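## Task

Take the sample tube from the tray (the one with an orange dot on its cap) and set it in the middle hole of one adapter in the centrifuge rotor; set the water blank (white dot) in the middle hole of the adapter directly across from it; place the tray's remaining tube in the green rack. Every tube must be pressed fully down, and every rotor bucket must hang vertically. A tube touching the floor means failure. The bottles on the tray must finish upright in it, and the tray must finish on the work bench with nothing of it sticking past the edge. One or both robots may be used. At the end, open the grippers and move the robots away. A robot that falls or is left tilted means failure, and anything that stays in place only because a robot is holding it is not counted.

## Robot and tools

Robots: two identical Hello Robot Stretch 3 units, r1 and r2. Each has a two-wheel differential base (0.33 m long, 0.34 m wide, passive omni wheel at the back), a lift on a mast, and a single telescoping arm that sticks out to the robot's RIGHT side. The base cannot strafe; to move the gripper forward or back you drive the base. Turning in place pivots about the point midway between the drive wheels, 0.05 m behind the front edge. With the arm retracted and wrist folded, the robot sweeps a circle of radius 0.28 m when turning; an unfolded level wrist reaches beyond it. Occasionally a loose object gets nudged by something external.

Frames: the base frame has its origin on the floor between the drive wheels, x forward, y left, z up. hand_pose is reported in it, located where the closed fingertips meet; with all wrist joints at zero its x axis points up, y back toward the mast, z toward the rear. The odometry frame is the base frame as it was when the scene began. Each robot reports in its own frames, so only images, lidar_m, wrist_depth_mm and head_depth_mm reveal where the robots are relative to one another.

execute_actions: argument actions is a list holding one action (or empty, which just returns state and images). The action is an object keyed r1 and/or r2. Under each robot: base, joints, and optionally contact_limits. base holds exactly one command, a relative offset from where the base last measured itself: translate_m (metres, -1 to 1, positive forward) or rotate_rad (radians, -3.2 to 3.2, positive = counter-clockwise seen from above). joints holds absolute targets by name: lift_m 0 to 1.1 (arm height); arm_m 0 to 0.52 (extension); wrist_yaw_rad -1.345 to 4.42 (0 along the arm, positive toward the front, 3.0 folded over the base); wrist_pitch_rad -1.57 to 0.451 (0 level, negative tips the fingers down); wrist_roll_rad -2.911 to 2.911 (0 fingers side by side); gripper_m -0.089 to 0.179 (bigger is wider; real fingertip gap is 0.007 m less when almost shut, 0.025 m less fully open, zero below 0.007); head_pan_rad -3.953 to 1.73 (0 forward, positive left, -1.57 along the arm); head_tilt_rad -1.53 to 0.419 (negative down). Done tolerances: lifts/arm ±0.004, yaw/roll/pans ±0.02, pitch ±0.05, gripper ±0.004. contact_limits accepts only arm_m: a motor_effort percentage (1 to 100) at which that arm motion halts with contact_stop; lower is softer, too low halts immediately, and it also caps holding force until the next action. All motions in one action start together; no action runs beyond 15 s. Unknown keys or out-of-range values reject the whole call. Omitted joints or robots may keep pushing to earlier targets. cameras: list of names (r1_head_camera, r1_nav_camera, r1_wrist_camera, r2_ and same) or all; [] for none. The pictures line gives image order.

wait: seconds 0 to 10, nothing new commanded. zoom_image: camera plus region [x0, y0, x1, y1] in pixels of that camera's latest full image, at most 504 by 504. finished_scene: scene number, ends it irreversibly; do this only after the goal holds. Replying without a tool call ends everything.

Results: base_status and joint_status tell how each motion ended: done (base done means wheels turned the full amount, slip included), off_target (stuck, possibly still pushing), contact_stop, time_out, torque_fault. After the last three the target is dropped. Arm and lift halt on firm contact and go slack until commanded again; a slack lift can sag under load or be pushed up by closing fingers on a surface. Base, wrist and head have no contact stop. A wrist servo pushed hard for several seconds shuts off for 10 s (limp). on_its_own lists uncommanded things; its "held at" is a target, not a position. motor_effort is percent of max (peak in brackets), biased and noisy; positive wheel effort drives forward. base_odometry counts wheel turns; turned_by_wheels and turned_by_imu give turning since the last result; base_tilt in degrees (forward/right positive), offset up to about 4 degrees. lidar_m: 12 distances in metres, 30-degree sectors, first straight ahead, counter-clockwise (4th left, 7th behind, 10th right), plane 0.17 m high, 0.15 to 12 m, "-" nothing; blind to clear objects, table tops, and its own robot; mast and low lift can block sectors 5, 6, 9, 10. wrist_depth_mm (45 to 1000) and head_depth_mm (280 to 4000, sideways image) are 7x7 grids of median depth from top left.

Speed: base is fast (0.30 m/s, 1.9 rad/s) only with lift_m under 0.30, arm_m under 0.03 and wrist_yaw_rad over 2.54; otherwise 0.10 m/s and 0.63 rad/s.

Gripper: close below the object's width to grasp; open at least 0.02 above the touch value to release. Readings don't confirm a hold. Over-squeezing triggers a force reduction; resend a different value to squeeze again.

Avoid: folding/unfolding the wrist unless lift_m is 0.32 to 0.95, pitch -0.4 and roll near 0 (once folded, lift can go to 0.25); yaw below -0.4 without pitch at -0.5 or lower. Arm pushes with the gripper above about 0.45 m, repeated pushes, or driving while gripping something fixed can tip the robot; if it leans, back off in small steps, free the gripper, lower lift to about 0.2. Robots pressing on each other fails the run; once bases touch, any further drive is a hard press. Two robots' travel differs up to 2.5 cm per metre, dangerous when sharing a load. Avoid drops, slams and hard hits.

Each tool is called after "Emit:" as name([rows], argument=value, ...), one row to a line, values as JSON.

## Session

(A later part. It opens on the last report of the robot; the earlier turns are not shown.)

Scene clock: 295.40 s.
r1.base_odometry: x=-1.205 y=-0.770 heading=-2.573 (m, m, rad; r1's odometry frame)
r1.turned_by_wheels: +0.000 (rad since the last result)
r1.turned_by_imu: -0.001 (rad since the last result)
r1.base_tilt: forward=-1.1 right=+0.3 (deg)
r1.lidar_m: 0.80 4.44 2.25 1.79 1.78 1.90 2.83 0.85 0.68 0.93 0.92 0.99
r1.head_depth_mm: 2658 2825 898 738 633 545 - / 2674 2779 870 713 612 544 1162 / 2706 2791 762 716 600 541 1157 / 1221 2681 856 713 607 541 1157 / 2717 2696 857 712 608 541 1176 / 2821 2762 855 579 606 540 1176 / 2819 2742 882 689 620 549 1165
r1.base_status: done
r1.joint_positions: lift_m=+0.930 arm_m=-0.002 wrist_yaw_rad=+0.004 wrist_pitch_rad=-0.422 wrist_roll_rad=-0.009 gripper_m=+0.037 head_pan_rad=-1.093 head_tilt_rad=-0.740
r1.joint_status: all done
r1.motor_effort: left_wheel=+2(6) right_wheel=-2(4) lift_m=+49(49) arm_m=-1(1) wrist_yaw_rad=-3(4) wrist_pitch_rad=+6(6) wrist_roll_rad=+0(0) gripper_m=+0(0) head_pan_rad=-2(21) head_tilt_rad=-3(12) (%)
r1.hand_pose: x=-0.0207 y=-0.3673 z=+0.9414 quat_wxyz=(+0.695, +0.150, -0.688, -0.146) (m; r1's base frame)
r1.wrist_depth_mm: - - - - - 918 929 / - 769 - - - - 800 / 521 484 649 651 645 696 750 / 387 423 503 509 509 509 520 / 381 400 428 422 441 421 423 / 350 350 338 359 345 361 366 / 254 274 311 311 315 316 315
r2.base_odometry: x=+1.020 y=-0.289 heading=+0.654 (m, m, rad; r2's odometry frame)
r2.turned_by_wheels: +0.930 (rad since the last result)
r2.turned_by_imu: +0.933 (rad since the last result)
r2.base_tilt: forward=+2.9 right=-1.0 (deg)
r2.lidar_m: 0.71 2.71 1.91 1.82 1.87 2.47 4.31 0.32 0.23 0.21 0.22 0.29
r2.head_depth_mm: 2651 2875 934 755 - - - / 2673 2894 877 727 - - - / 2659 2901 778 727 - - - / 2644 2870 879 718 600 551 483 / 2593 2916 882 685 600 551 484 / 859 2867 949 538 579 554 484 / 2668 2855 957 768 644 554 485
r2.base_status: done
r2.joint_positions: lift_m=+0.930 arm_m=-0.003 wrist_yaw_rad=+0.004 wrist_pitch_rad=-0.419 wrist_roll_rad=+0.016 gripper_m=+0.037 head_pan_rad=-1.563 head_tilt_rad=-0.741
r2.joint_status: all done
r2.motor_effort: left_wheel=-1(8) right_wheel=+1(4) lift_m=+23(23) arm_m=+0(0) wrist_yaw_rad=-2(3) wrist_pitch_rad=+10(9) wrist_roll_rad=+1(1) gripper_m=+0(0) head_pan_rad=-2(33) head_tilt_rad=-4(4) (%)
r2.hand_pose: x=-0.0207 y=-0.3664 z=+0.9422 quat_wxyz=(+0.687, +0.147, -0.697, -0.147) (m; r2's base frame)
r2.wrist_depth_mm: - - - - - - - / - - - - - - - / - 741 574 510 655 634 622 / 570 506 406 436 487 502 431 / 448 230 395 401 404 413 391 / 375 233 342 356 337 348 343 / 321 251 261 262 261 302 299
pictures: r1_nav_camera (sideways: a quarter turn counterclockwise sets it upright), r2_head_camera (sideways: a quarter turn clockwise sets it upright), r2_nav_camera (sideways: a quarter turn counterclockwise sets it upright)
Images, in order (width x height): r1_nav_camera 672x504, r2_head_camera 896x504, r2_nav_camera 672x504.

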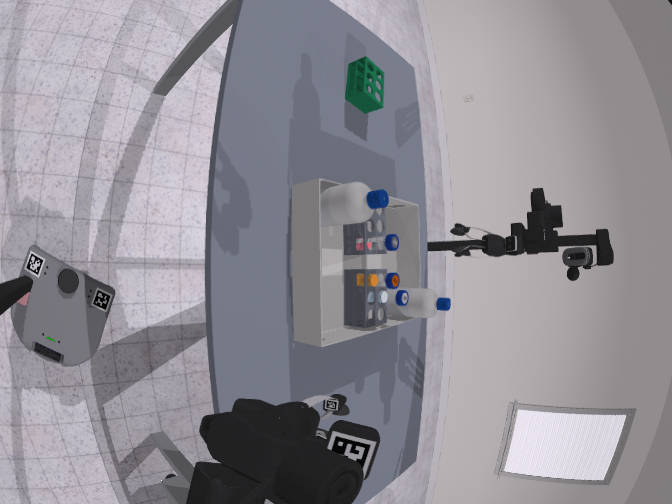

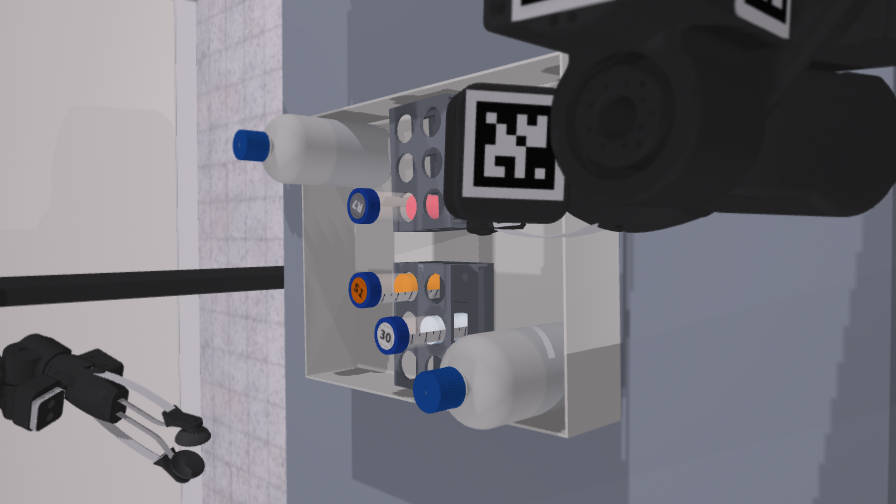

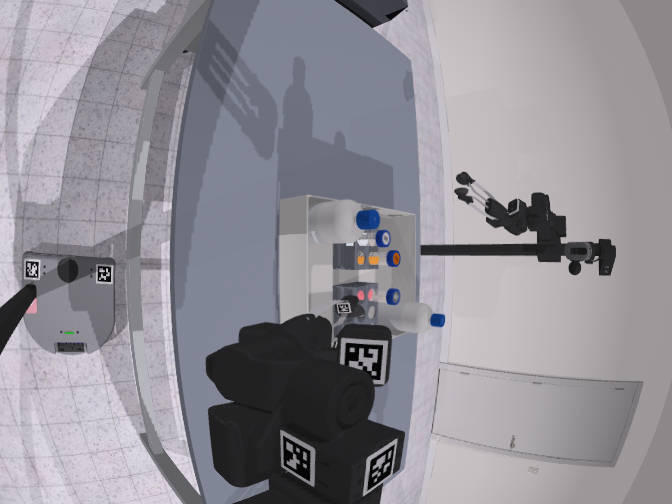

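Emit:
execute_actions([
  {"r1": {"base": {"rotate_rad": 0.43}, "joints": {"lift_m": 1.1, "wrist_pitch_rad": -1.2, "gripper_m": 0.09, "head_pan_rad": -1.57, "head_tilt_rad": -0.75}}, "r2": {"joints": {"lift_m": 1.1, "wrist_pitch_rad": -1.2, "gripper_m": 0.09, "arm_m": 0.3}}},
], cameras=["r1_head_camera", "r2_wrist_camera", "r2_head_camera"])

Scene clock: 390.67 s.
r1.base_odometry: x=-1.205 y=-0.770 heading=-2.143 (m, m, rad; r1's odometry frame)
r1.turned_by_wheels: +0.430 (rad since the last result)
r1.turned_by_imu: +0.435 (rad since the last result)
r1.base_tilt: forward=-1.0 right=+0.3 (deg)
r1.lidar_m: 4.44 2.44 1.82 1.76 1.84 2.55 0.87 0.68 0.95 0.92 0.96 0.80
r1.head_depth_mm: - - - - - 525 1161 / - - - - - 524 1159 / 2721 - - - - 524 1160 / 2714 2820 844 727 609 537 1171 / 2680 2571 851 708 613 540 1177 / 2756 2649 851 582 608 541 1175 / 2783 2778 884 586 609 539 1171
r1.base_status: done
r1.joint_positions: lift_m=+1.098 arm_m=-0.002 wrist_yaw_rad=+0.003 wrist_pitch_rad=-1.200 wrist_roll_rad=-0.009 gripper_m=+0.090 head_pan_rad=-1.563 head_tilt_rad=-0.741
r1.joint_status: all done
joint sent to its limit — the command would take r1.lift_m past its upper limit, so that joint was sent only as far as its limit.
r1.motor_effort: left_wheel=-2(5) right_wheel=+3(5) lift_m=+48(51) arm_m=-1(1) wrist_yaw_rad=-3(2) wrist_pitch_rad=+0(5) wrist_roll_rad=+0(0) gripper_m=+0(98) head_pan_rad=-3(25) head_tilt_rad=-2(3) (%)
r1.hand_pose: x=-0.0214 y=-0.2137 z=+0.9890 quat_wxyz=(+0.587, +0.402, -0.580, -0.397) (m; r1's base frame)
r1.wrist_depth_mm: 441 365 438 432 434 432 428 / 434 433 426 422 423 417 422 / 420 418 419 420 414 411 407 / 412 410 407 406 400 398 397 / - - - - - - - / - - - - - - - / - - - - - - -
r2.base_odometry: x=+1.020 y=-0.289 heading=+0.654 (m, m, rad; r2's odometry frame)
r2.turned_by_wheels: +0.000 (rad since the last result)
r2.turned_by_imu: -0.001 (rad since the last result)
r2.base_tilt: forward=+2.9 right=-1.1 (deg)
r2.lidar_m: 0.71 2.71 1.91 1.82 1.87 2.48 4.31 0.32 0.23 0.21 0.22 0.29
r2.head_depth_mm: 2691 2870 932 756 621 546 480 / 2638 2873 849 698 601 548 481 / - 2830 777 710 599 549 481 / 2647 2955 861 714 599 551 483 / 2538 2785 882 684 599 552 484 / 2611 2922 953 537 580 553 485 / 2683 2892 952 769 644 554 485
r2.base_status: not commanded
r2.joint_positions: lift_m=+1.100 arm_m=+0.300 wrist_yaw_rad=+0.002 wrist_pitch_rad=-1.203 wrist_roll_rad=+0.016 gripper_m=+0.090 head_pan_rad=-1.563 head_tilt_rad=-0.741
r2.joint_status: all done
r2.motor_effort: left_wheel=-2(2) right_wheel=+1(1) lift_m=+22(23) arm_m=+4(3) wrist_yaw_rad=-1(1) wrist_pitch_rad=+2(9) wrist_roll_rad=+1(1) gripper_m=+0(80) head_pan_rad=-2(2) head_tilt_rad=-4(5) (%)
r2.hand_pose: x=-0.0215 y=-0.5142 z=+0.9907 quat_wxyz=(+0.579, +0.398, -0.587, -0.403) (m; r2's base frame)
r2.wrist_depth_mm: 466 458 412 364 430 429 425 / 451 440 433 430 419 416 410 / 441 431 425 414 406 403 397 / 429 408 347 345 391 396 390 / 417 393 344 393 386 387 379 / 405 396 385 388 380 376 372 / 392 255 354 372 370 367 362
pictures: r1_head_camera (sideways: a quarter turn clockwise sets it upright), r2_head_camera (sideways: a quarter turn clockwise sets it upright), r2_wrist_camera
Images, in order (width x height): r1_head_camera 896x504, r2_head_camera 896x504, r2_wrist_camera 644x364.

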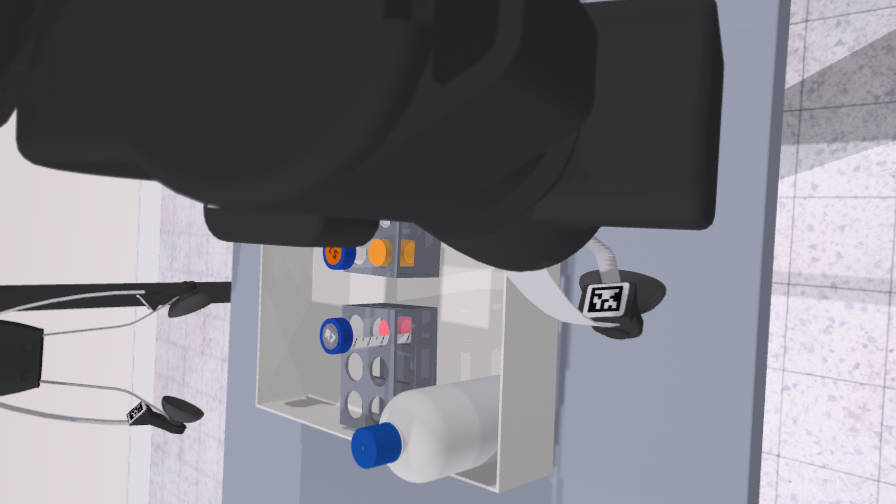

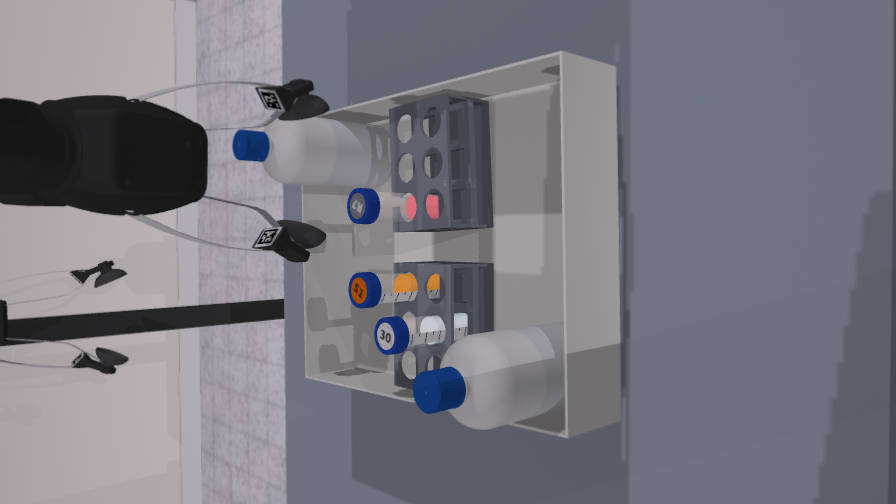

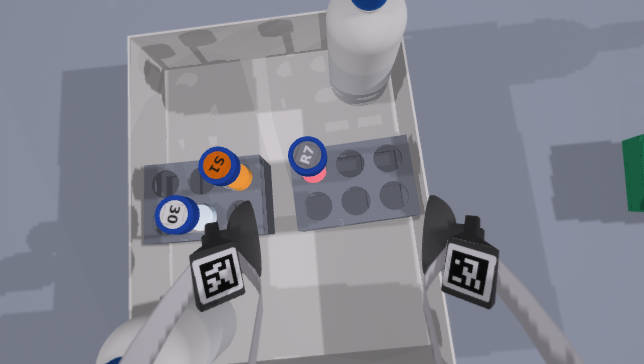

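Emit:
execute_actions([
  {"r1": {"joints": {"wrist_yaw_rad": -0.785, "gripper_m": 0.065}}, "r2": {"base": {"translate_m": 0.027}, "joints": {"arm_m": 0.37, "gripper_m": 0.065}}},
], cameras=["r1_head_camera", "r2_wrist_camera", "r2_head_camera"])

Scene clock: 463.07 s.
r1.base_odometry: x=-1.205 y=-0.770 heading=-2.143 (m, m, rad; r1's odometry frame)
r1.turned_by_wheels: +0.000 (rad since the last result)
r1.turned_by_imu: -0.001 (rad since the last result)
r1.base_tilt: forward=-1.1 right=+0.2 (deg)
r1.lidar_m: 4.45 2.43 1.82 1.77 1.84 2.55 0.87 0.68 0.95 0.92 0.96 0.80
r1.head_depth_mm: - - - - - - 1166 / - - - - - 533 1158 / 2631 - - - - 521 1161 / 2631 - - - - 533 1176 / 2645 - - 693 596 540 1175 / 2765 2653 830 583 608 541 1180 / 2788 2758 883 585 607 540 1170
r1.base_status: not commanded
r1.joint_positions: lift_m=+1.098 arm_m=-0.002 wrist_yaw_rad=-0.781 wrist_pitch_rad=-1.200 wrist_roll_rad=-0.009 gripper_m=+0.065 head_pan_rad=-1.563 head_tilt_rad=-0.741
r1.joint_status: all done
r1.motor_effort: left_wheel=-2(2) right_wheel=+2(3) lift_m=+49(49) arm_m=-1(1) wrist_yaw_rad=-4(3) wrist_pitch_rad=+0(0) wrist_roll_rad=+0(0) gripper_m=-1(92) head_pan_rad=-3(2) head_tilt_rad=-2(3) (%)
r1.hand_pose: x=-0.0711 y=-0.1931 z=+0.9890 quat_wxyz=(+0.391, +0.150, -0.690, -0.591) (m; r1's base frame)
r1.wrist_depth_mm: 380 441 436 438 442 843 - / 428 428 424 427 427 - - / 416 396 418 419 - - - / 372 411 410 408 - - - / 391 401 401 - - - - / 390 393 - - - - - / 386 388 - - - - -
r2.base_odometry: x=+1.041 y=-0.272 heading=+0.654 (m, m, rad; r2's odometry frame)
r2.turned_by_wheels: +0.000 (rad since the last result)
r2.turned_by_imu: -0.001 (rad since the last result)
r2.base_tilt: forward=+2.9 right=-1.0 (deg)
r2.lidar_m: 0.70 2.71 1.92 1.81 1.87 2.47 4.35 0.32 0.22 0.21 0.22 0.29
r2.head_depth_mm: 2649 2897 934 735 596 546 480 / 2635 2893 765 705 598 548 480 / - 2938 857 709 597 550 481 / 2680 2898 860 702 597 551 483 / 912 2843 878 637 577 551 483 / 2671 2952 949 745 601 552 485 / 2677 2924 957 769 645 554 485
r2.base_status: done
r2.joint_positions: lift_m=+1.100 arm_m=+0.370 wrist_yaw_rad=+0.002 wrist_pitch_rad=-1.203 wrist_roll_rad=+0.016 gripper_m=+0.065 head_pan_rad=-1.563 head_tilt_rad=-0.741
r2.joint_status: all done
r2.motor_effort: left_wheel=-2(6) right_wheel=+1(5) lift_m=+23(23) arm_m=+4(4) wrist_yaw_rad=-1(1) wrist_pitch_rad=+2(2) wrist_roll_rad=+0(1) gripper_m=+0(78) head_pan_rad=-3(2) head_tilt_rad=-4(4) (%)
r2.hand_pose: x=-0.0215 y=-0.5841 z=+0.9907 quat_wxyz=(+0.579, +0.398, -0.587, -0.403) (m; r2's base frame)
r2.wrist_depth_mm: 465 454 445 440 436 426 424 / 452 444 436 405 266 421 407 / 436 427 419 412 330 406 401 / 426 419 415 405 402 395 387 / 414 404 391 334 333 385 380 / 404 396 345 377 376 375 370 / 392 387 377 371 371 364 362
pictures: r1_head_camera (sideways: a quarter turn clockwise sets it upright), r2_head_camera (sideways: a quarter turn clockwise sets it upright), r2_wrist_camera
Images, in order (width x height): r1_head_camera 896x504, r2_head_camera 896x504, r2_wrist_camera 644x364.

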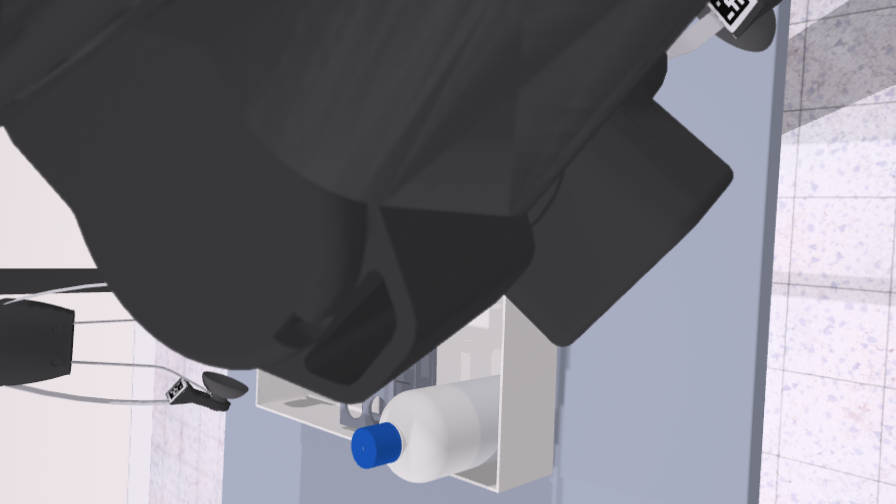

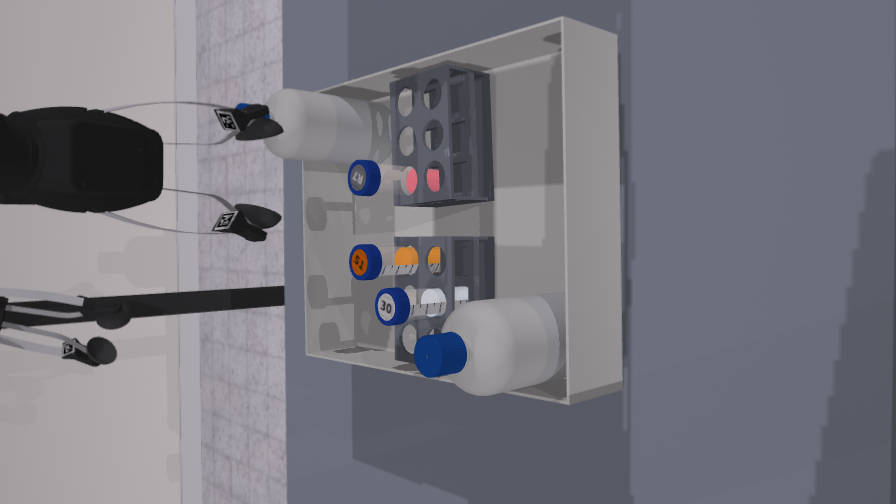

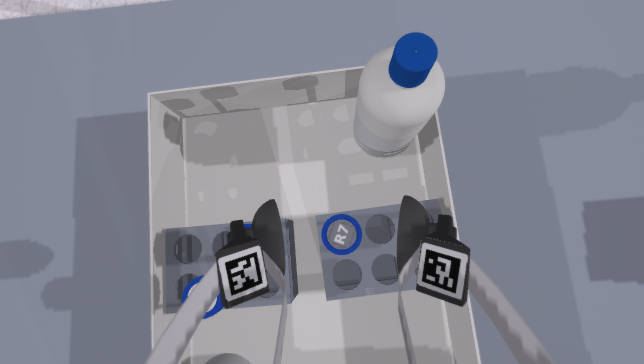

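Emit:
execute_actions([
  {"r1": {"joints": {"lift_m": 0.97, "head_tilt_rad": -0.6}}, "r2": {"joints": {"lift_m": 1.0}}},
], cameras=["r1_head_camera", "r2_wrist_camera", "r2_head_camera"])

Scene clock: 477.77 s.
r1.base_odometry: x=-1.205 y=-0.770 heading=-2.143 (m, m, rad; r1's odometry frame)
r1.turned_by_wheels: +0.000 (rad since the last result)
r1.turned_by_imu: -0.001 (rad since the last result)
r1.base_tilt: forward=-1.1 right=+0.3 (deg)
r1.lidar_m: 4.45 2.44 1.83 1.77 1.84 2.55 0.87 0.68 0.95 0.91 0.96 0.80
r1.head_depth_mm: 2617 2893 2740 902 - - - / 2615 2905 2789 866 - - - / 2650 2920 2745 763 - - - / 2590 2870 1370 734 698 601 - / 785 591 882 732 695 588 517 / 536 2932 1065 752 592 588 508 / 2645 2978 2705 851 581 584 507
r1.base_status: not commanded
r1.joint_positions: lift_m=+0.970 arm_m=-0.002 wrist_yaw_rad=-0.781 wrist_pitch_rad=-1.201 wrist_roll_rad=-0.009 gripper_m=+0.065 head_pan_rad=-1.563 head_tilt_rad=-0.606
r1.joint_status: all done
r1.motor_effort: left_wheel=-2(2) right_wheel=+3(2) lift_m=+25(41) arm_m=-1(1) wrist_yaw_rad=-4(4) wrist_pitch_rad=+0(0) wrist_roll_rad=+0(0) gripper_m=-1(1) head_pan_rad=-2(4) head_tilt_rad=+2(11) (%)
r1.hand_pose: x=-0.0710 y=-0.1930 z=+0.8615 quat_wxyz=(+0.390, +0.150, -0.689, -0.591) (m; r1's base frame)
r1.wrist_depth_mm: 234 266 298 293 293 863 - / 248 289 288 287 289 - - / 283 282 282 279 - - - / 277 275 277 - - - - / 271 270 271 - - - - / 265 265 - - - - - / 259 - - - - - 999
r2.base_odometry: x=+1.041 y=-0.272 heading=+0.654 (m, m, rad; r2's odometry frame)
r2.turned_by_wheels: +0.000 (rad since the last result)
r2.turned_by_imu: -0.001 (rad since the last result)
r2.base_tilt: forward=+2.8 right=-1.1 (deg)
r2.lidar_m: 0.70 2.71 1.91 1.82 1.87 2.47 4.33 0.32 0.22 0.21 0.22 0.29
r2.head_depth_mm: 2650 2869 937 735 597 546 479 / - 2927 767 703 597 548 480 / 2662 - 842 710 596 549 481 / 2643 2912 861 702 598 550 482 / 934 1338 879 634 578 551 484 / 2675 2914 949 747 601 553 484 / 2695 2920 957 769 644 553 485
r2.base_status: not commanded
r2.joint_positions: lift_m=+1.000 arm_m=+0.370 wrist_yaw_rad=+0.002 wrist_pitch_rad=-1.203 wrist_roll_rad=+0.016 gripper_m=+0.065 head_pan_rad=-1.563 head_tilt_rad=-0.741
r2.joint_status: all done
r2.motor_effort: left_wheel=-2(2) right_wheel=+1(1) lift_m=+16(16) arm_m=+4(4) wrist_yaw_rad=-1(1) wrist_pitch_rad=+2(2) wrist_roll_rad=+1(1) gripper_m=-1(0) head_pan_rad=-2(2) head_tilt_rad=-4(5) (%)
r2.hand_pose: x=-0.0215 y=-0.5841 z=+0.8911 quat_wxyz=(+0.579, +0.398, -0.587, -0.403) (m; r2's base frame)
r2.wrist_depth_mm: 346 340 278 275 171 315 316 / 335 302 321 317 207 308 306 / 325 316 316 309 299 300 297 / 316 306 306 301 296 292 292 / 307 242 177 173 285 258 283 / 298 235 231 281 226 228 277 / 293 169 279 277 275 272 270
pictures: r1_head_camera (sideways: a quarter turn clockwise sets it upright), r2_head_camera (sideways: a quarter turn clockwise sets it upright), r2_wrist_camera
Images, in order (width x height): r1_head_camera 896x504, r2_head_camera 896x504, r2_wrist_camera 644x364.

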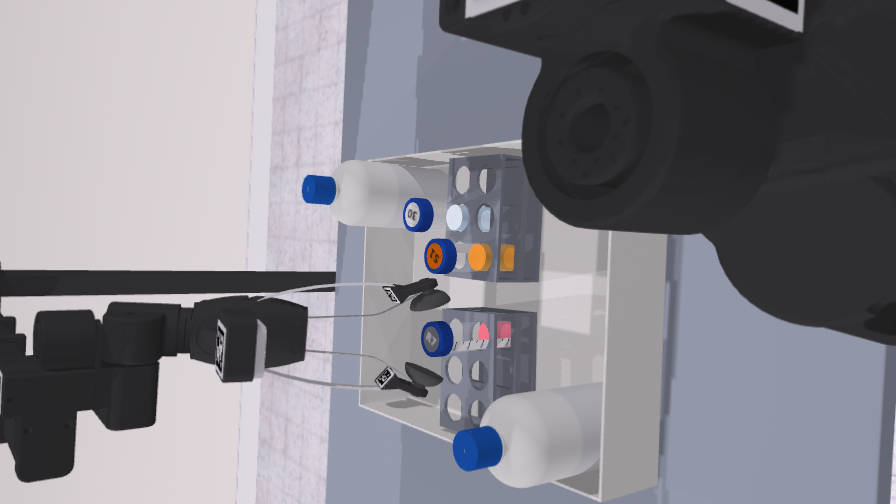

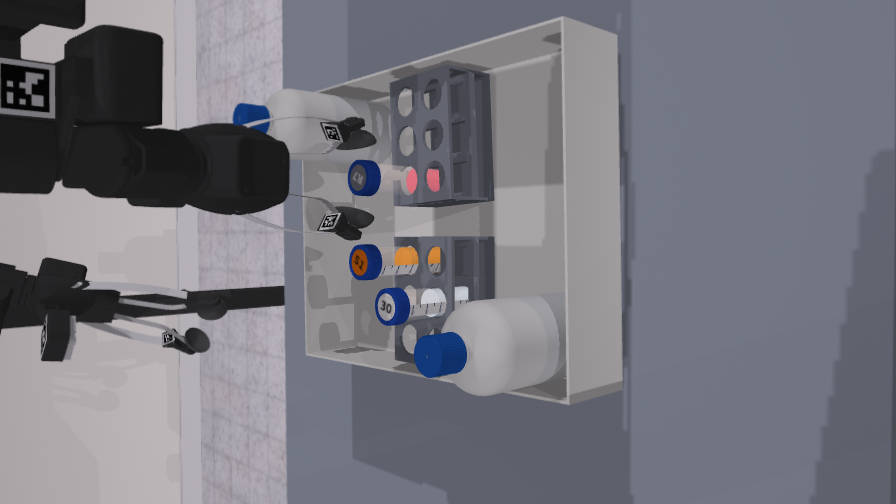

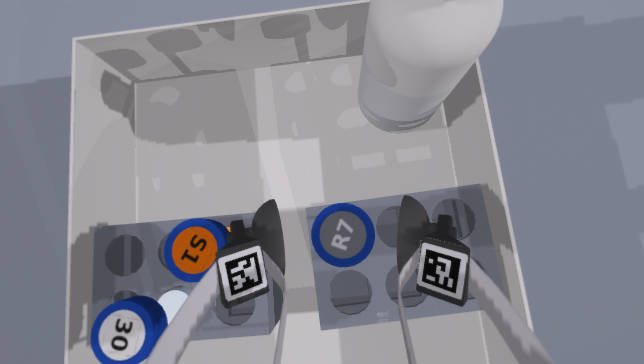

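Emit:
zoom_image(camera="r1_head_camera", region=[340, 220, 560, 440])

Emit:
zoom_image(camera="r2_head_camera", region=[280, 80, 500, 300])

Region (340, 220, 560, 440) of r1_head_camera's 896x504 image, scaled by 2.291, with more detail than that image has.

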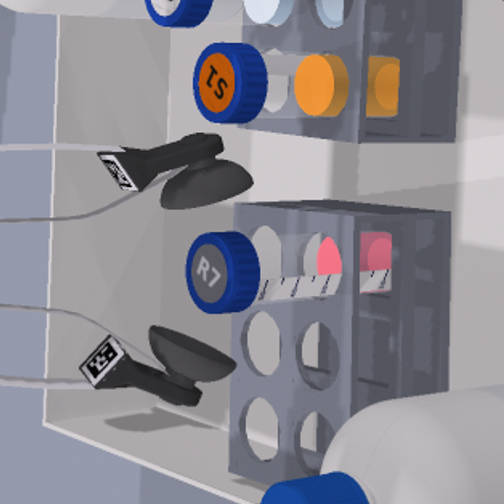

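Region (280, 80, 500, 300) of r2_head_camera's 896x504 image, scaled by 2.291, with more detail than that image has.

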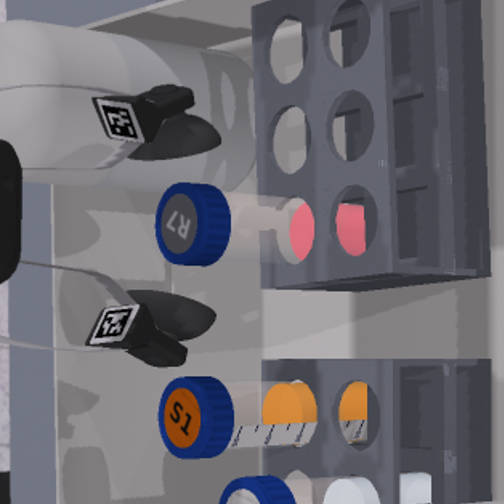

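Emit:
execute_actions([
  {"r2": {"joints": {"lift_m": 0.985}}},
], cameras=[])

Emit:
execute_actions([
  {"r2": {"joints": {"gripper_m": 0.01}}},
], cameras=["r1_head_camera", "r2_wrist_camera", "r2_head_camera"])

Scene clock: 501.13 s.
r1.base_odometry: x=-1.205 y=-0.770 heading=-2.143 (m, m, rad; r1's odometry frame)
r1.turned_by_wheels: +0.000 (rad since the last result)
r1.turned_by_imu: -0.001 (rad since the last result)
r1.base_tilt: forward=-1.1 right=+0.3 (deg)
r1.lidar_m: 4.43 2.45 1.83 1.76 1.84 2.55 0.87 0.68 0.95 0.92 0.96 0.80
r1.head_depth_mm: 2596 2873 2770 900 - - - / 2612 2910 2752 866 - - - / 2649 2907 2720 762 - - - / 2617 2863 1374 735 697 603 - / 877 601 664 730 692 587 518 / 539 2967 2714 751 592 584 507 / 2614 3014 2705 851 581 584 506
r1.base_status: not commanded
r1.joint_positions: lift_m=+0.970 arm_m=-0.002 wrist_yaw_rad=-0.781 wrist_pitch_rad=-1.201 wrist_roll_rad=-0.009 gripper_m=+0.065 head_pan_rad=-1.563 head_tilt_rad=-0.606
r1.joint_status: not commanded
r1.motor_effort: left_wheel=-2(2) right_wheel=+3(3) lift_m=+25(25) arm_m=-1(1) wrist_yaw_rad=-3(3) wrist_pitch_rad=+0(0) wrist_roll_rad=+0(0) gripper_m=-2(0) head_pan_rad=-3(3) head_tilt_rad=+2(2) (%)
r1.hand_pose: x=-0.0710 y=-0.1930 z=+0.8615 quat_wxyz=(+0.390, +0.150, -0.689, -0.591) (m; r1's base frame)
r1.wrist_depth_mm: 233 268 295 296 291 871 - / 248 289 290 287 290 - - / 282 284 280 279 - - - / 277 275 274 - - - - / 270 269 271 - - - - / 266 264 - - - - - / 259 - - 985 - - 985
r2.base_odometry: x=+1.041 y=-0.272 heading=+0.654 (m, m, rad; r2's odometry frame)
r2.turned_by_wheels: +0.000 (rad since the last result)
r2.turned_by_imu: +0.000 (rad since the last result)
r2.base_tilt: forward=+3.0 right=-0.9 (deg)
r2.lidar_m: 0.70 2.71 1.91 1.82 1.86 2.47 4.34 0.32 0.22 0.21 0.22 0.29
r2.head_depth_mm: - 2897 930 734 598 547 480 / - 2856 760 705 598 547 481 / 2635 - 841 709 596 549 482 / 2627 2924 873 701 597 551 482 / 934 1332 880 635 576 552 483 / 2682 2913 946 746 601 554 485 / 2688 2940 952 768 643 554 485
r2.base_status: not commanded
r2.joint_positions: lift_m=+0.985 arm_m=+0.370 wrist_yaw_rad=+0.002 wrist_pitch_rad=-1.203 wrist_roll_rad=+0.016 gripper_m=+0.065 head_pan_rad=-1.563 head_tilt_rad=-0.741
r2.joint_status: all done
r2.motor_effort: left_wheel=-2(2) right_wheel=+1(1) lift_m=+17(19) arm_m=+4(4) wrist_yaw_rad=-1(1) wrist_pitch_rad=+2(2) wrist_roll_rad=+1(0) gripper_m=-1(1) head_pan_rad=-3(2) head_tilt_rad=-4(4) (%)
r2.hand_pose: x=-0.0215 y=-0.5841 z=+0.8761 quat_wxyz=(+0.579, +0.398, -0.587, -0.403) (m; r2's base frame)
r2.wrist_depth_mm: 330 262 260 269 163 300 299 / 290 301 304 303 206 291 292 / 283 299 298 295 287 284 283 / 274 293 292 286 281 249 276 / 269 226 163 158 219 218 269 / 227 220 224 265 211 209 262 / 205 156 263 264 260 258 257
pictures: none
No camera images: the call's "cameras" was empty. Leave "cameras" out to get every camera's image.

Scene clock: 502.17 s.
r1.base_odometry: x=-1.205 y=-0.770 heading=-2.143 (m, m, rad; r1's odometry frame)
r1.turned_by_wheels: +0.000 (rad since the last result)
r1.turned_by_imu: +0.000 (rad since the last result)
r1.base_tilt: forward=-1.1 right=+0.3 (deg)
r1.lidar_m: 4.43 2.45 1.82 1.76 1.84 2.55 0.87 0.68 0.95 0.92 0.96 0.80
r1.head_depth_mm: 2621 2887 2749 902 - - - / 2621 2875 2755 869 - - - / 2643 2886 2731 762 - - - / 2632 2921 1376 738 696 602 - / 874 601 647 730 693 588 517 / 539 2927 2698 754 593 586 506 / 2601 3020 2681 852 580 585 506
r1.base_status: not commanded
r1.joint_positions: lift_m=+0.970 arm_m=-0.002 wrist_yaw_rad=-0.781 wrist_pitch_rad=-1.201 wrist_roll_rad=-0.009 gripper_m=+0.065 head_pan_rad=-1.563 head_tilt_rad=-0.606
r1.joint_status: not commanded
r1.motor_effort: left_wheel=-2(3) right_wheel=+3(3) lift_m=+24(25) arm_m=-1(1) wrist_yaw_rad=-4(3) wrist_pitch_rad=+0(0) wrist_roll_rad=+1(0) gripper_m=+1(0) head_pan_rad=-4(2) head_tilt_rad=+2(2) (%)
r1.hand_pose: x=-0.0710 y=-0.1930 z=+0.8615 quat_wxyz=(+0.390, +0.150, -0.689, -0.591) (m; r1's base frame)
r1.wrist_depth_mm: 233 266 295 294 292 889 - / 248 288 288 285 289 - - / 281 284 282 278 - - - / 278 276 275 - - - - / 272 270 270 - - - - / 263 265 - - - - - / 258 - - - - 999 986
r2.base_odometry: x=+1.041 y=-0.272 heading=+0.654 (m, m, rad; r2's odometry frame)
r2.turned_by_wheels: +0.000 (rad since the last result)
r2.turned_by_imu: +0.000 (rad since the last result)
r2.base_tilt: forward=+2.9 right=-1.0 (deg)
r2.lidar_m: 0.70 2.71 1.91 1.82 1.87 2.47 4.35 0.32 0.22 0.21 0.22 0.29
r2.head_depth_mm: - 2890 933 733 598 547 480 / - 2825 760 704 597 547 481 / 2618 - 809 710 597 550 481 / 2633 2914 880 701 598 550 483 / 933 1334 877 634 577 552 484 / 2703 2947 951 746 603 552 484 / 2696 2954 954 770 645 554 486
r2.base_status: not commanded
r2.joint_positions: lift_m=+0.985 arm_m=+0.370 wrist_yaw_rad=+0.002 wrist_pitch_rad=-1.203 wrist_roll_rad=+0.016 gripper_m=+0.011 head_pan_rad=-1.563 head_tilt_rad=-0.741
r2.joint_status: all done
r2.motor_effort: left_wheel=-2(2) right_wheel=+1(1) lift_m=+16(16) arm_m=+3(4) wrist_yaw_rad=-1(1) wrist_pitch_rad=+1(2) wrist_roll_rad=+1(0) gripper_m=-11(83) head_pan_rad=-3(2) head_tilt_rad=-4(4) (%)
r2.hand_pose: x=-0.0215 y=-0.5841 z=+0.8761 quat_wxyz=(+0.579, +0.398, -0.587, -0.403) (m; r2's base frame)
r2.wrist_depth_mm: 327 261 260 267 164 298 298 / 290 303 306 302 206 292 291 / 281 300 300 294 287 283 282 / 275 291 290 285 282 248 277 / 268 226 217 156 232 217 269 / 227 219 216 264 210 210 262 / 206 157 264 263 261 217 257
pictures: r1_head_camera (sideways: a quarter turn clockwise sets it upright), r2_head_camera (sideways: a quarter turn clockwise sets it upright), r2_wrist_camera
Images, in order (width x height): r1_head_camera 896x504, r2_head_camera 896x504, r2_wrist_camera 644x364.

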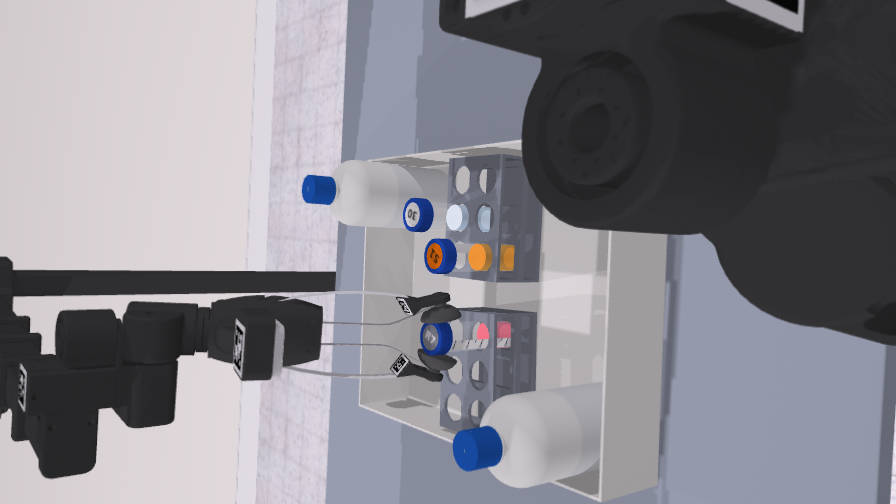

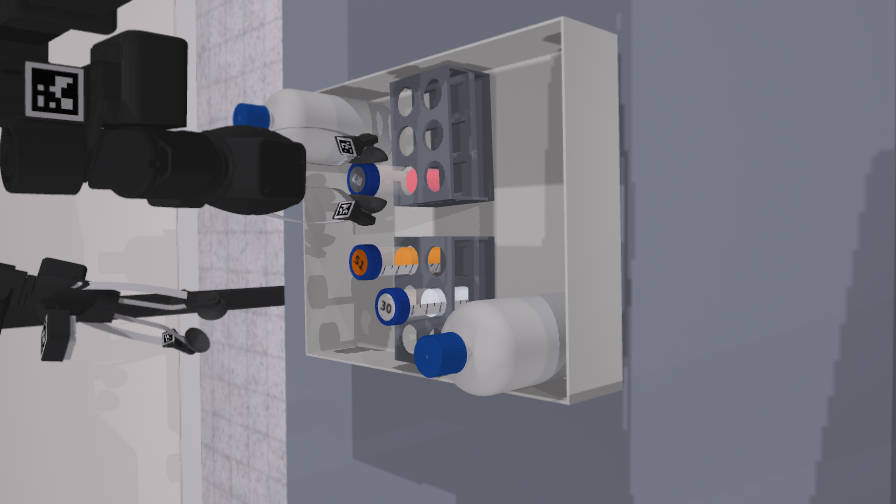

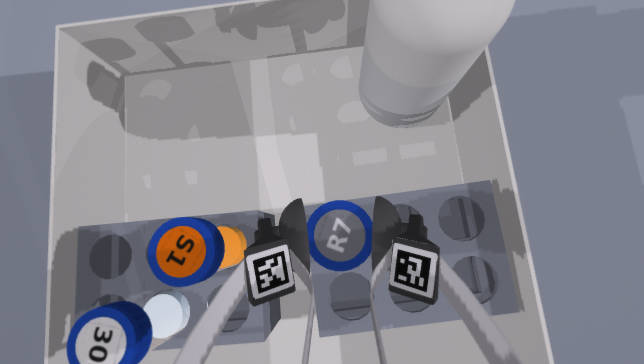

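Emit:
execute_actions([
  {"r2": {"joints": {"gripper_m": -0.01, "lift_m": 1.1}}},
], cameras=["r1_head_camera", "r2_wrist_camera", "r2_head_camera"])

Scene clock: 509.80 s.
r1.base_odometry: x=-1.205 y=-0.770 heading=-2.143 (m, m, rad; r1's odometry frame)
r1.turned_by_wheels: +0.000 (rad since the last result)
r1.turned_by_imu: -0.001 (rad since the last result)
r1.base_tilt: forward=-1.0 right=+0.2 (deg)
r1.lidar_m: 4.44 2.44 1.82 1.76 1.85 2.55 0.87 0.68 0.95 0.92 0.95 0.80
r1.head_depth_mm: 2619 2879 2769 899 - - - / 2641 2918 2756 866 - - - / 2630 2883 2710 760 - - - / 2634 2887 1362 733 695 601 - / 535 577 883 769 695 587 518 / 2621 2973 1066 769 592 587 507 / 2652 2964 2677 851 580 585 505
r1.base_status: not commanded
r1.joint_positions: lift_m=+0.970 arm_m=-0.002 wrist_yaw_rad=-0.781 wrist_pitch_rad=-1.201 wrist_roll_rad=-0.009 gripper_m=+0.065 head_pan_rad=-1.563 head_tilt_rad=-0.606
r1.joint_status: not commanded
r1.motor_effort: left_wheel=-3(2) right_wheel=+3(2) lift_m=+25(25) arm_m=-1(1) wrist_yaw_rad=-3(2) wrist_pitch_rad=+0(0) wrist_roll_rad=+0(1) gripper_m=-1(1) head_pan_rad=-2(2) head_tilt_rad=+3(2) (%)
r1.hand_pose: x=-0.0710 y=-0.1930 z=+0.8615 quat_wxyz=(+0.390, +0.150, -0.689, -0.591) (m; r1's base frame)
r1.wrist_depth_mm: 232 264 297 297 292 875 - / 249 286 287 287 287 - - / 281 282 282 280 - - - / 277 276 274 - - - - / 272 270 271 - - - - / 266 266 - - - - - / 259 - - - - 997 -
r2.base_odometry: x=+1.041 y=-0.272 heading=+0.654 (m, m, rad; r2's odometry frame)
r2.turned_by_wheels: +0.000 (rad since the last result)
r2.turned_by_imu: -0.001 (rad since the last result)
r2.base_tilt: forward=+2.8 right=-1.1 (deg)
r2.lidar_m: 0.70 2.72 1.92 1.82 1.86 2.47 4.34 0.32 0.22 0.21 0.22 0.29
r2.head_depth_mm: 2664 2889 930 734 598 546 479 / 2681 2930 761 704 595 549 480 / - 2957 841 711 598 549 482 / 2639 2874 871 703 598 550 483 / 940 1333 878 636 576 552 482 / 2678 2980 951 748 602 553 484 / 2661 2919 955 768 644 553 486
r2.base_status: not commanded
r2.joint_positions: lift_m=+1.100 arm_m=+0.370 wrist_yaw_rad=+0.002 wrist_pitch_rad=-1.204 wrist_roll_rad=+0.016 gripper_m=-0.009 head_pan_rad=-1.563 head_tilt_rad=-0.741
r2.joint_status: all done
r2.motor_effort: left_wheel=-1(2) right_wheel=+1(1) lift_m=+23(28) arm_m=+4(4) wrist_yaw_rad=-1(2) wrist_pitch_rad=+2(2) wrist_roll_rad=+1(1) gripper_m=-20(88) head_pan_rad=-3(2) head_tilt_rad=-4(4) (%)
r2.hand_pose: x=-0.0215 y=-0.5840 z=+0.9907 quat_wxyz=(+0.579, +0.398, -0.587, -0.403) (m; r2's base frame)
r2.wrist_depth_mm: 463 456 449 442 433 427 419 / 449 444 436 399 268 416 409 / 437 428 419 415 330 405 396 / 427 415 411 406 399 394 388 / 415 404 368 155 326 385 382 / 405 393 303 377 375 375 370 / 395 386 379 376 367 365 362
pictures: r1_head_camera (sideways: a quarter turn clockwise sets it upright), r2_head_camera (sideways: a quarter turn clockwise sets it upright), r2_wrist_camera
Images, in order (width x height): r1_head_camera 896x504, r2_head_camera 896x504, r2_wrist_camera 644x364.

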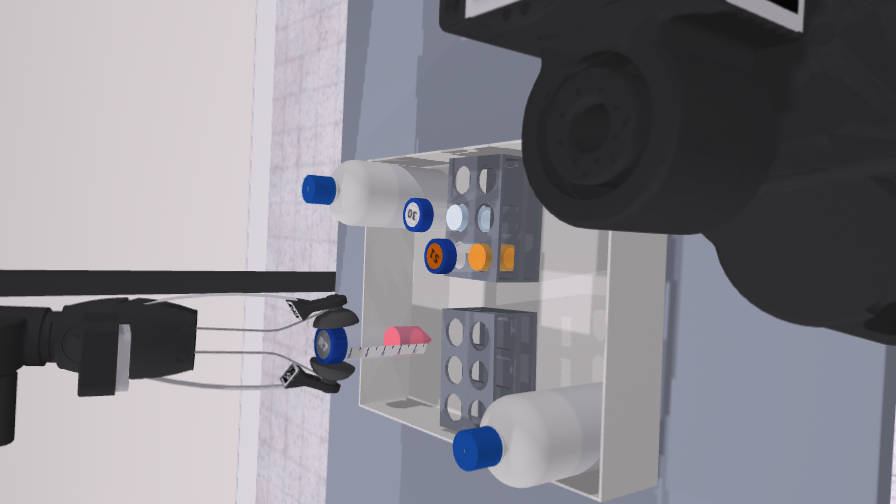

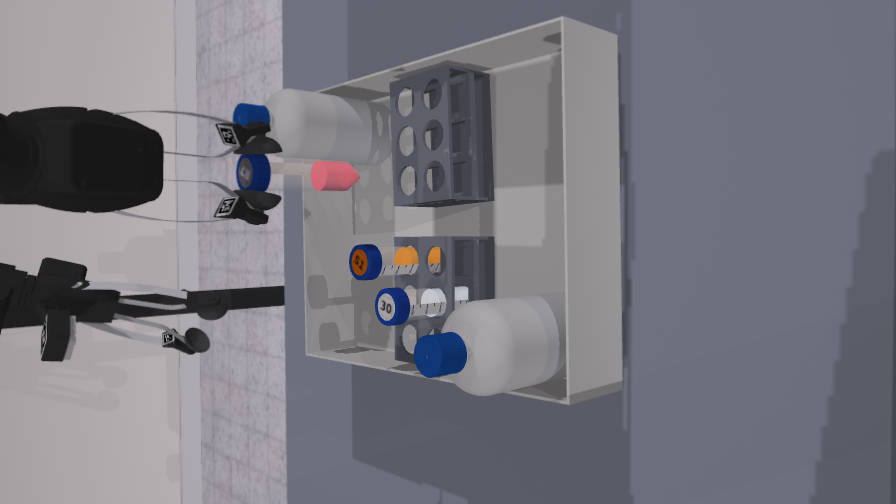

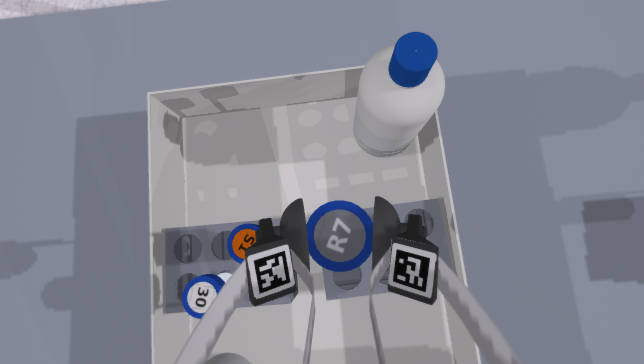

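Emit:
execute_actions([
  {"r1": {"base": {"translate_m": 0.115}, "joints": {"lift_m": 1.095, "arm_m": 0.395, "head_tilt_rad": -0.7}}, "r2": {"base": {"translate_m": -0.345}, "joints": {"arm_m": 0.36}}},
], cameras=["r1_head_camera", "r1_wrist_camera", "r2_wrist_camera", "r2_head_camera"])

Scene clock: 546.27 s.
r1.base_odometry: x=-1.267 y=-0.867 heading=-2.143 (m, m, rad; r1's odometry frame)
r1.turned_by_wheels: +0.000 (rad since the last result)
r1.turned_by_imu: -0.002 (rad since the last result)
r1.base_tilt: forward=-1.1 right=+0.3 (deg)
r1.lidar_m: 4.33 2.44 1.82 1.77 1.84 2.55 0.96 0.79 0.95 0.92 0.96 0.69
r1.head_depth_mm: 2638 2877 939 731 611 562 519 / 2768 2869 781 727 615 560 1141 / - 2989 891 732 620 558 1142 / 2645 2921 891 721 605 557 1138 / 2698 2910 925 572 605 554 1149 / 2639 2811 955 770 645 555 1155 / 2701 2925 953 769 645 554 1151
r1.base_status: done
r1.joint_positions: lift_m=+1.095 arm_m=+0.395 wrist_yaw_rad=-0.782 wrist_pitch_rad=-1.201 wrist_roll_rad=-0.009 gripper_m=+0.065 head_pan_rad=-1.563 head_tilt_rad=-0.691
r1.joint_status: all done
r1.motor_effort: left_wheel=-2(4) right_wheel=+2(7) lift_m=+49(48) arm_m=+3(3) wrist_yaw_rad=-2(3) wrist_pitch_rad=+0(0) wrist_roll_rad=+0(0) gripper_m=+0(1) head_pan_rad=-2(3) head_tilt_rad=-3(10) (%)
r1.hand_pose: x=-0.0710 y=-0.5892 z=+0.9856 quat_wxyz=(+0.390, +0.150, -0.690, -0.592) (m; r1's base frame)
r1.wrist_depth_mm: - 435 430 426 425 426 422 / 424 427 376 347 416 418 417 / 417 398 409 404 373 409 406 / 406 396 400 336 371 395 391 / 399 390 394 370 387 385 390 / 382 383 325 377 377 358 376 / 381 379 318 373 371 370 369
r2.base_odometry: x=+0.768 y=-0.482 heading=+0.654 (m, m, rad; r2's odometry frame)
r2.turned_by_wheels: +0.000 (rad since the last result)
r2.turned_by_imu: -0.003 (rad since the last result)
r2.base_tilt: forward=+2.9 right=-1.0 (deg)
r2.lidar_m: 0.75 2.69 1.90 1.80 1.85 2.44 4.01 0.34 0.24 0.23 0.24 0.31
r2.head_depth_mm: 2665 2885 931 714 633 546 488 / 2692 2945 932 711 635 547 489 / - 2940 878 739 637 549 491 / 2677 2896 942 760 640 550 492 / 2696 2901 944 764 641 552 492 / 2659 2888 852 725 642 554 493 / 2616 2926 860 725 614 553 494
r2.base_status: done
r2.joint_positions: lift_m=+1.100 arm_m=+0.360 wrist_yaw_rad=+0.002 wrist_pitch_rad=-1.204 wrist_roll_rad=+0.016 gripper_m=-0.009 head_pan_rad=-1.563 head_tilt_rad=-0.741
r2.joint_status: all done
r2.motor_effort: left_wheel=-1(9) right_wheel=+1(2) lift_m=+23(23) arm_m=-3(4) wrist_yaw_rad=-1(1) wrist_pitch_rad=+2(2) wrist_roll_rad=+1(1) gripper_m=-19(20) head_pan_rad=-3(2) head_tilt_rad=-4(4) (%)
r2.hand_pose: x=-0.0215 y=-0.5747 z=+0.9907 quat_wxyz=(+0.579, +0.398, -0.587, -0.403) (m; r2's base frame)
r2.wrist_depth_mm: 464 460 450 440 436 427 421 / 308 443 436 430 422 414 412 / 316 394 425 423 413 408 401 / 421 409 414 406 401 394 387 / 351 374 402 155 335 383 382 / 364 370 395 385 378 373 372 / 392 373 382 376 372 368 361
pictures: r1_head_camera (sideways: a quarter turn clockwise sets it upright), r1_wrist_camera, r2_head_camera (sideways: a quarter turn clockwise sets it upright), r2_wrist_camera
Images, in order (width x height): r1_head_camera 896x504, r1_wrist_camera 644x364, r2_head_camera 896x504, r2_wrist_camera 644x364.

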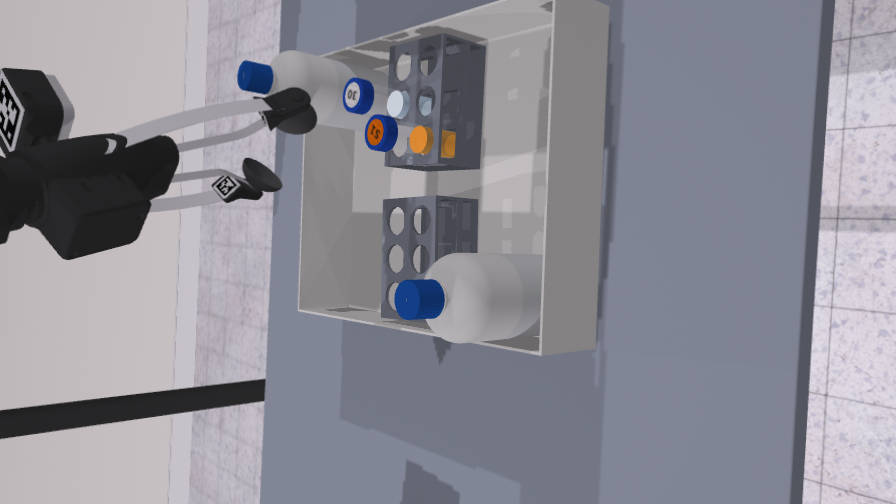

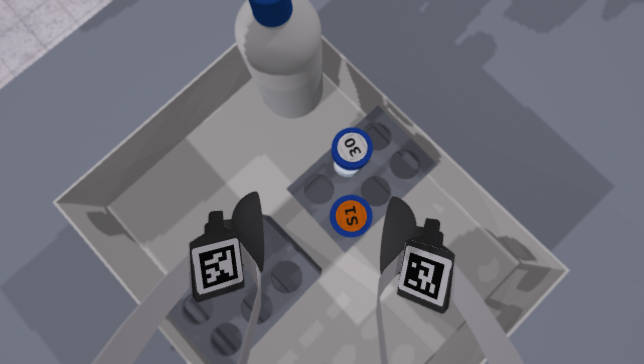

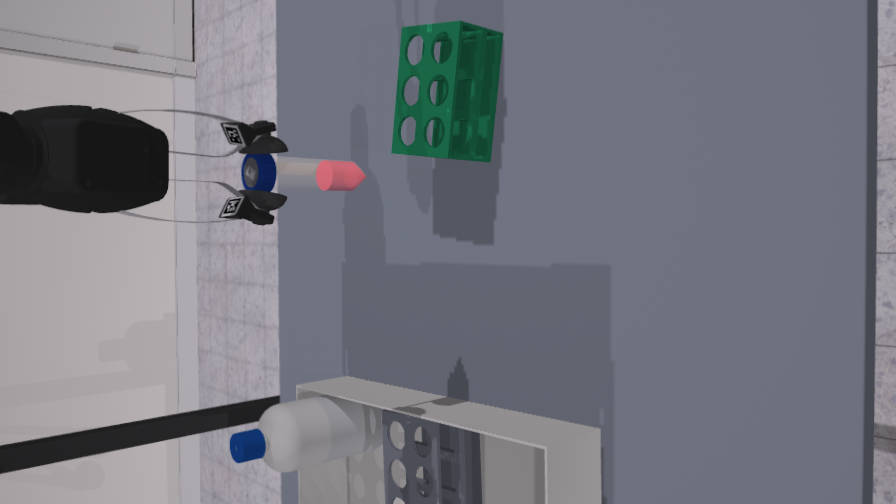

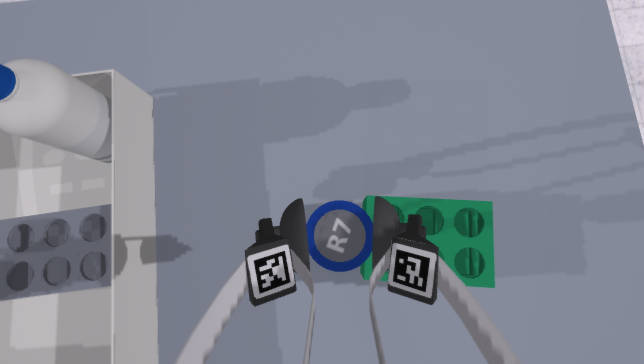

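Emit:
zoom_image(camera="r2_wrist_camera", region=[280, 170, 520, 310])

Region (280, 170, 520, 310) of r2_wrist_camera's 644x364 image, scaled by 2.100; it fills the top 294 rows of this view, and the rest is white.

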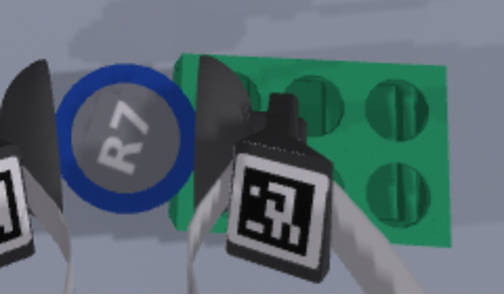

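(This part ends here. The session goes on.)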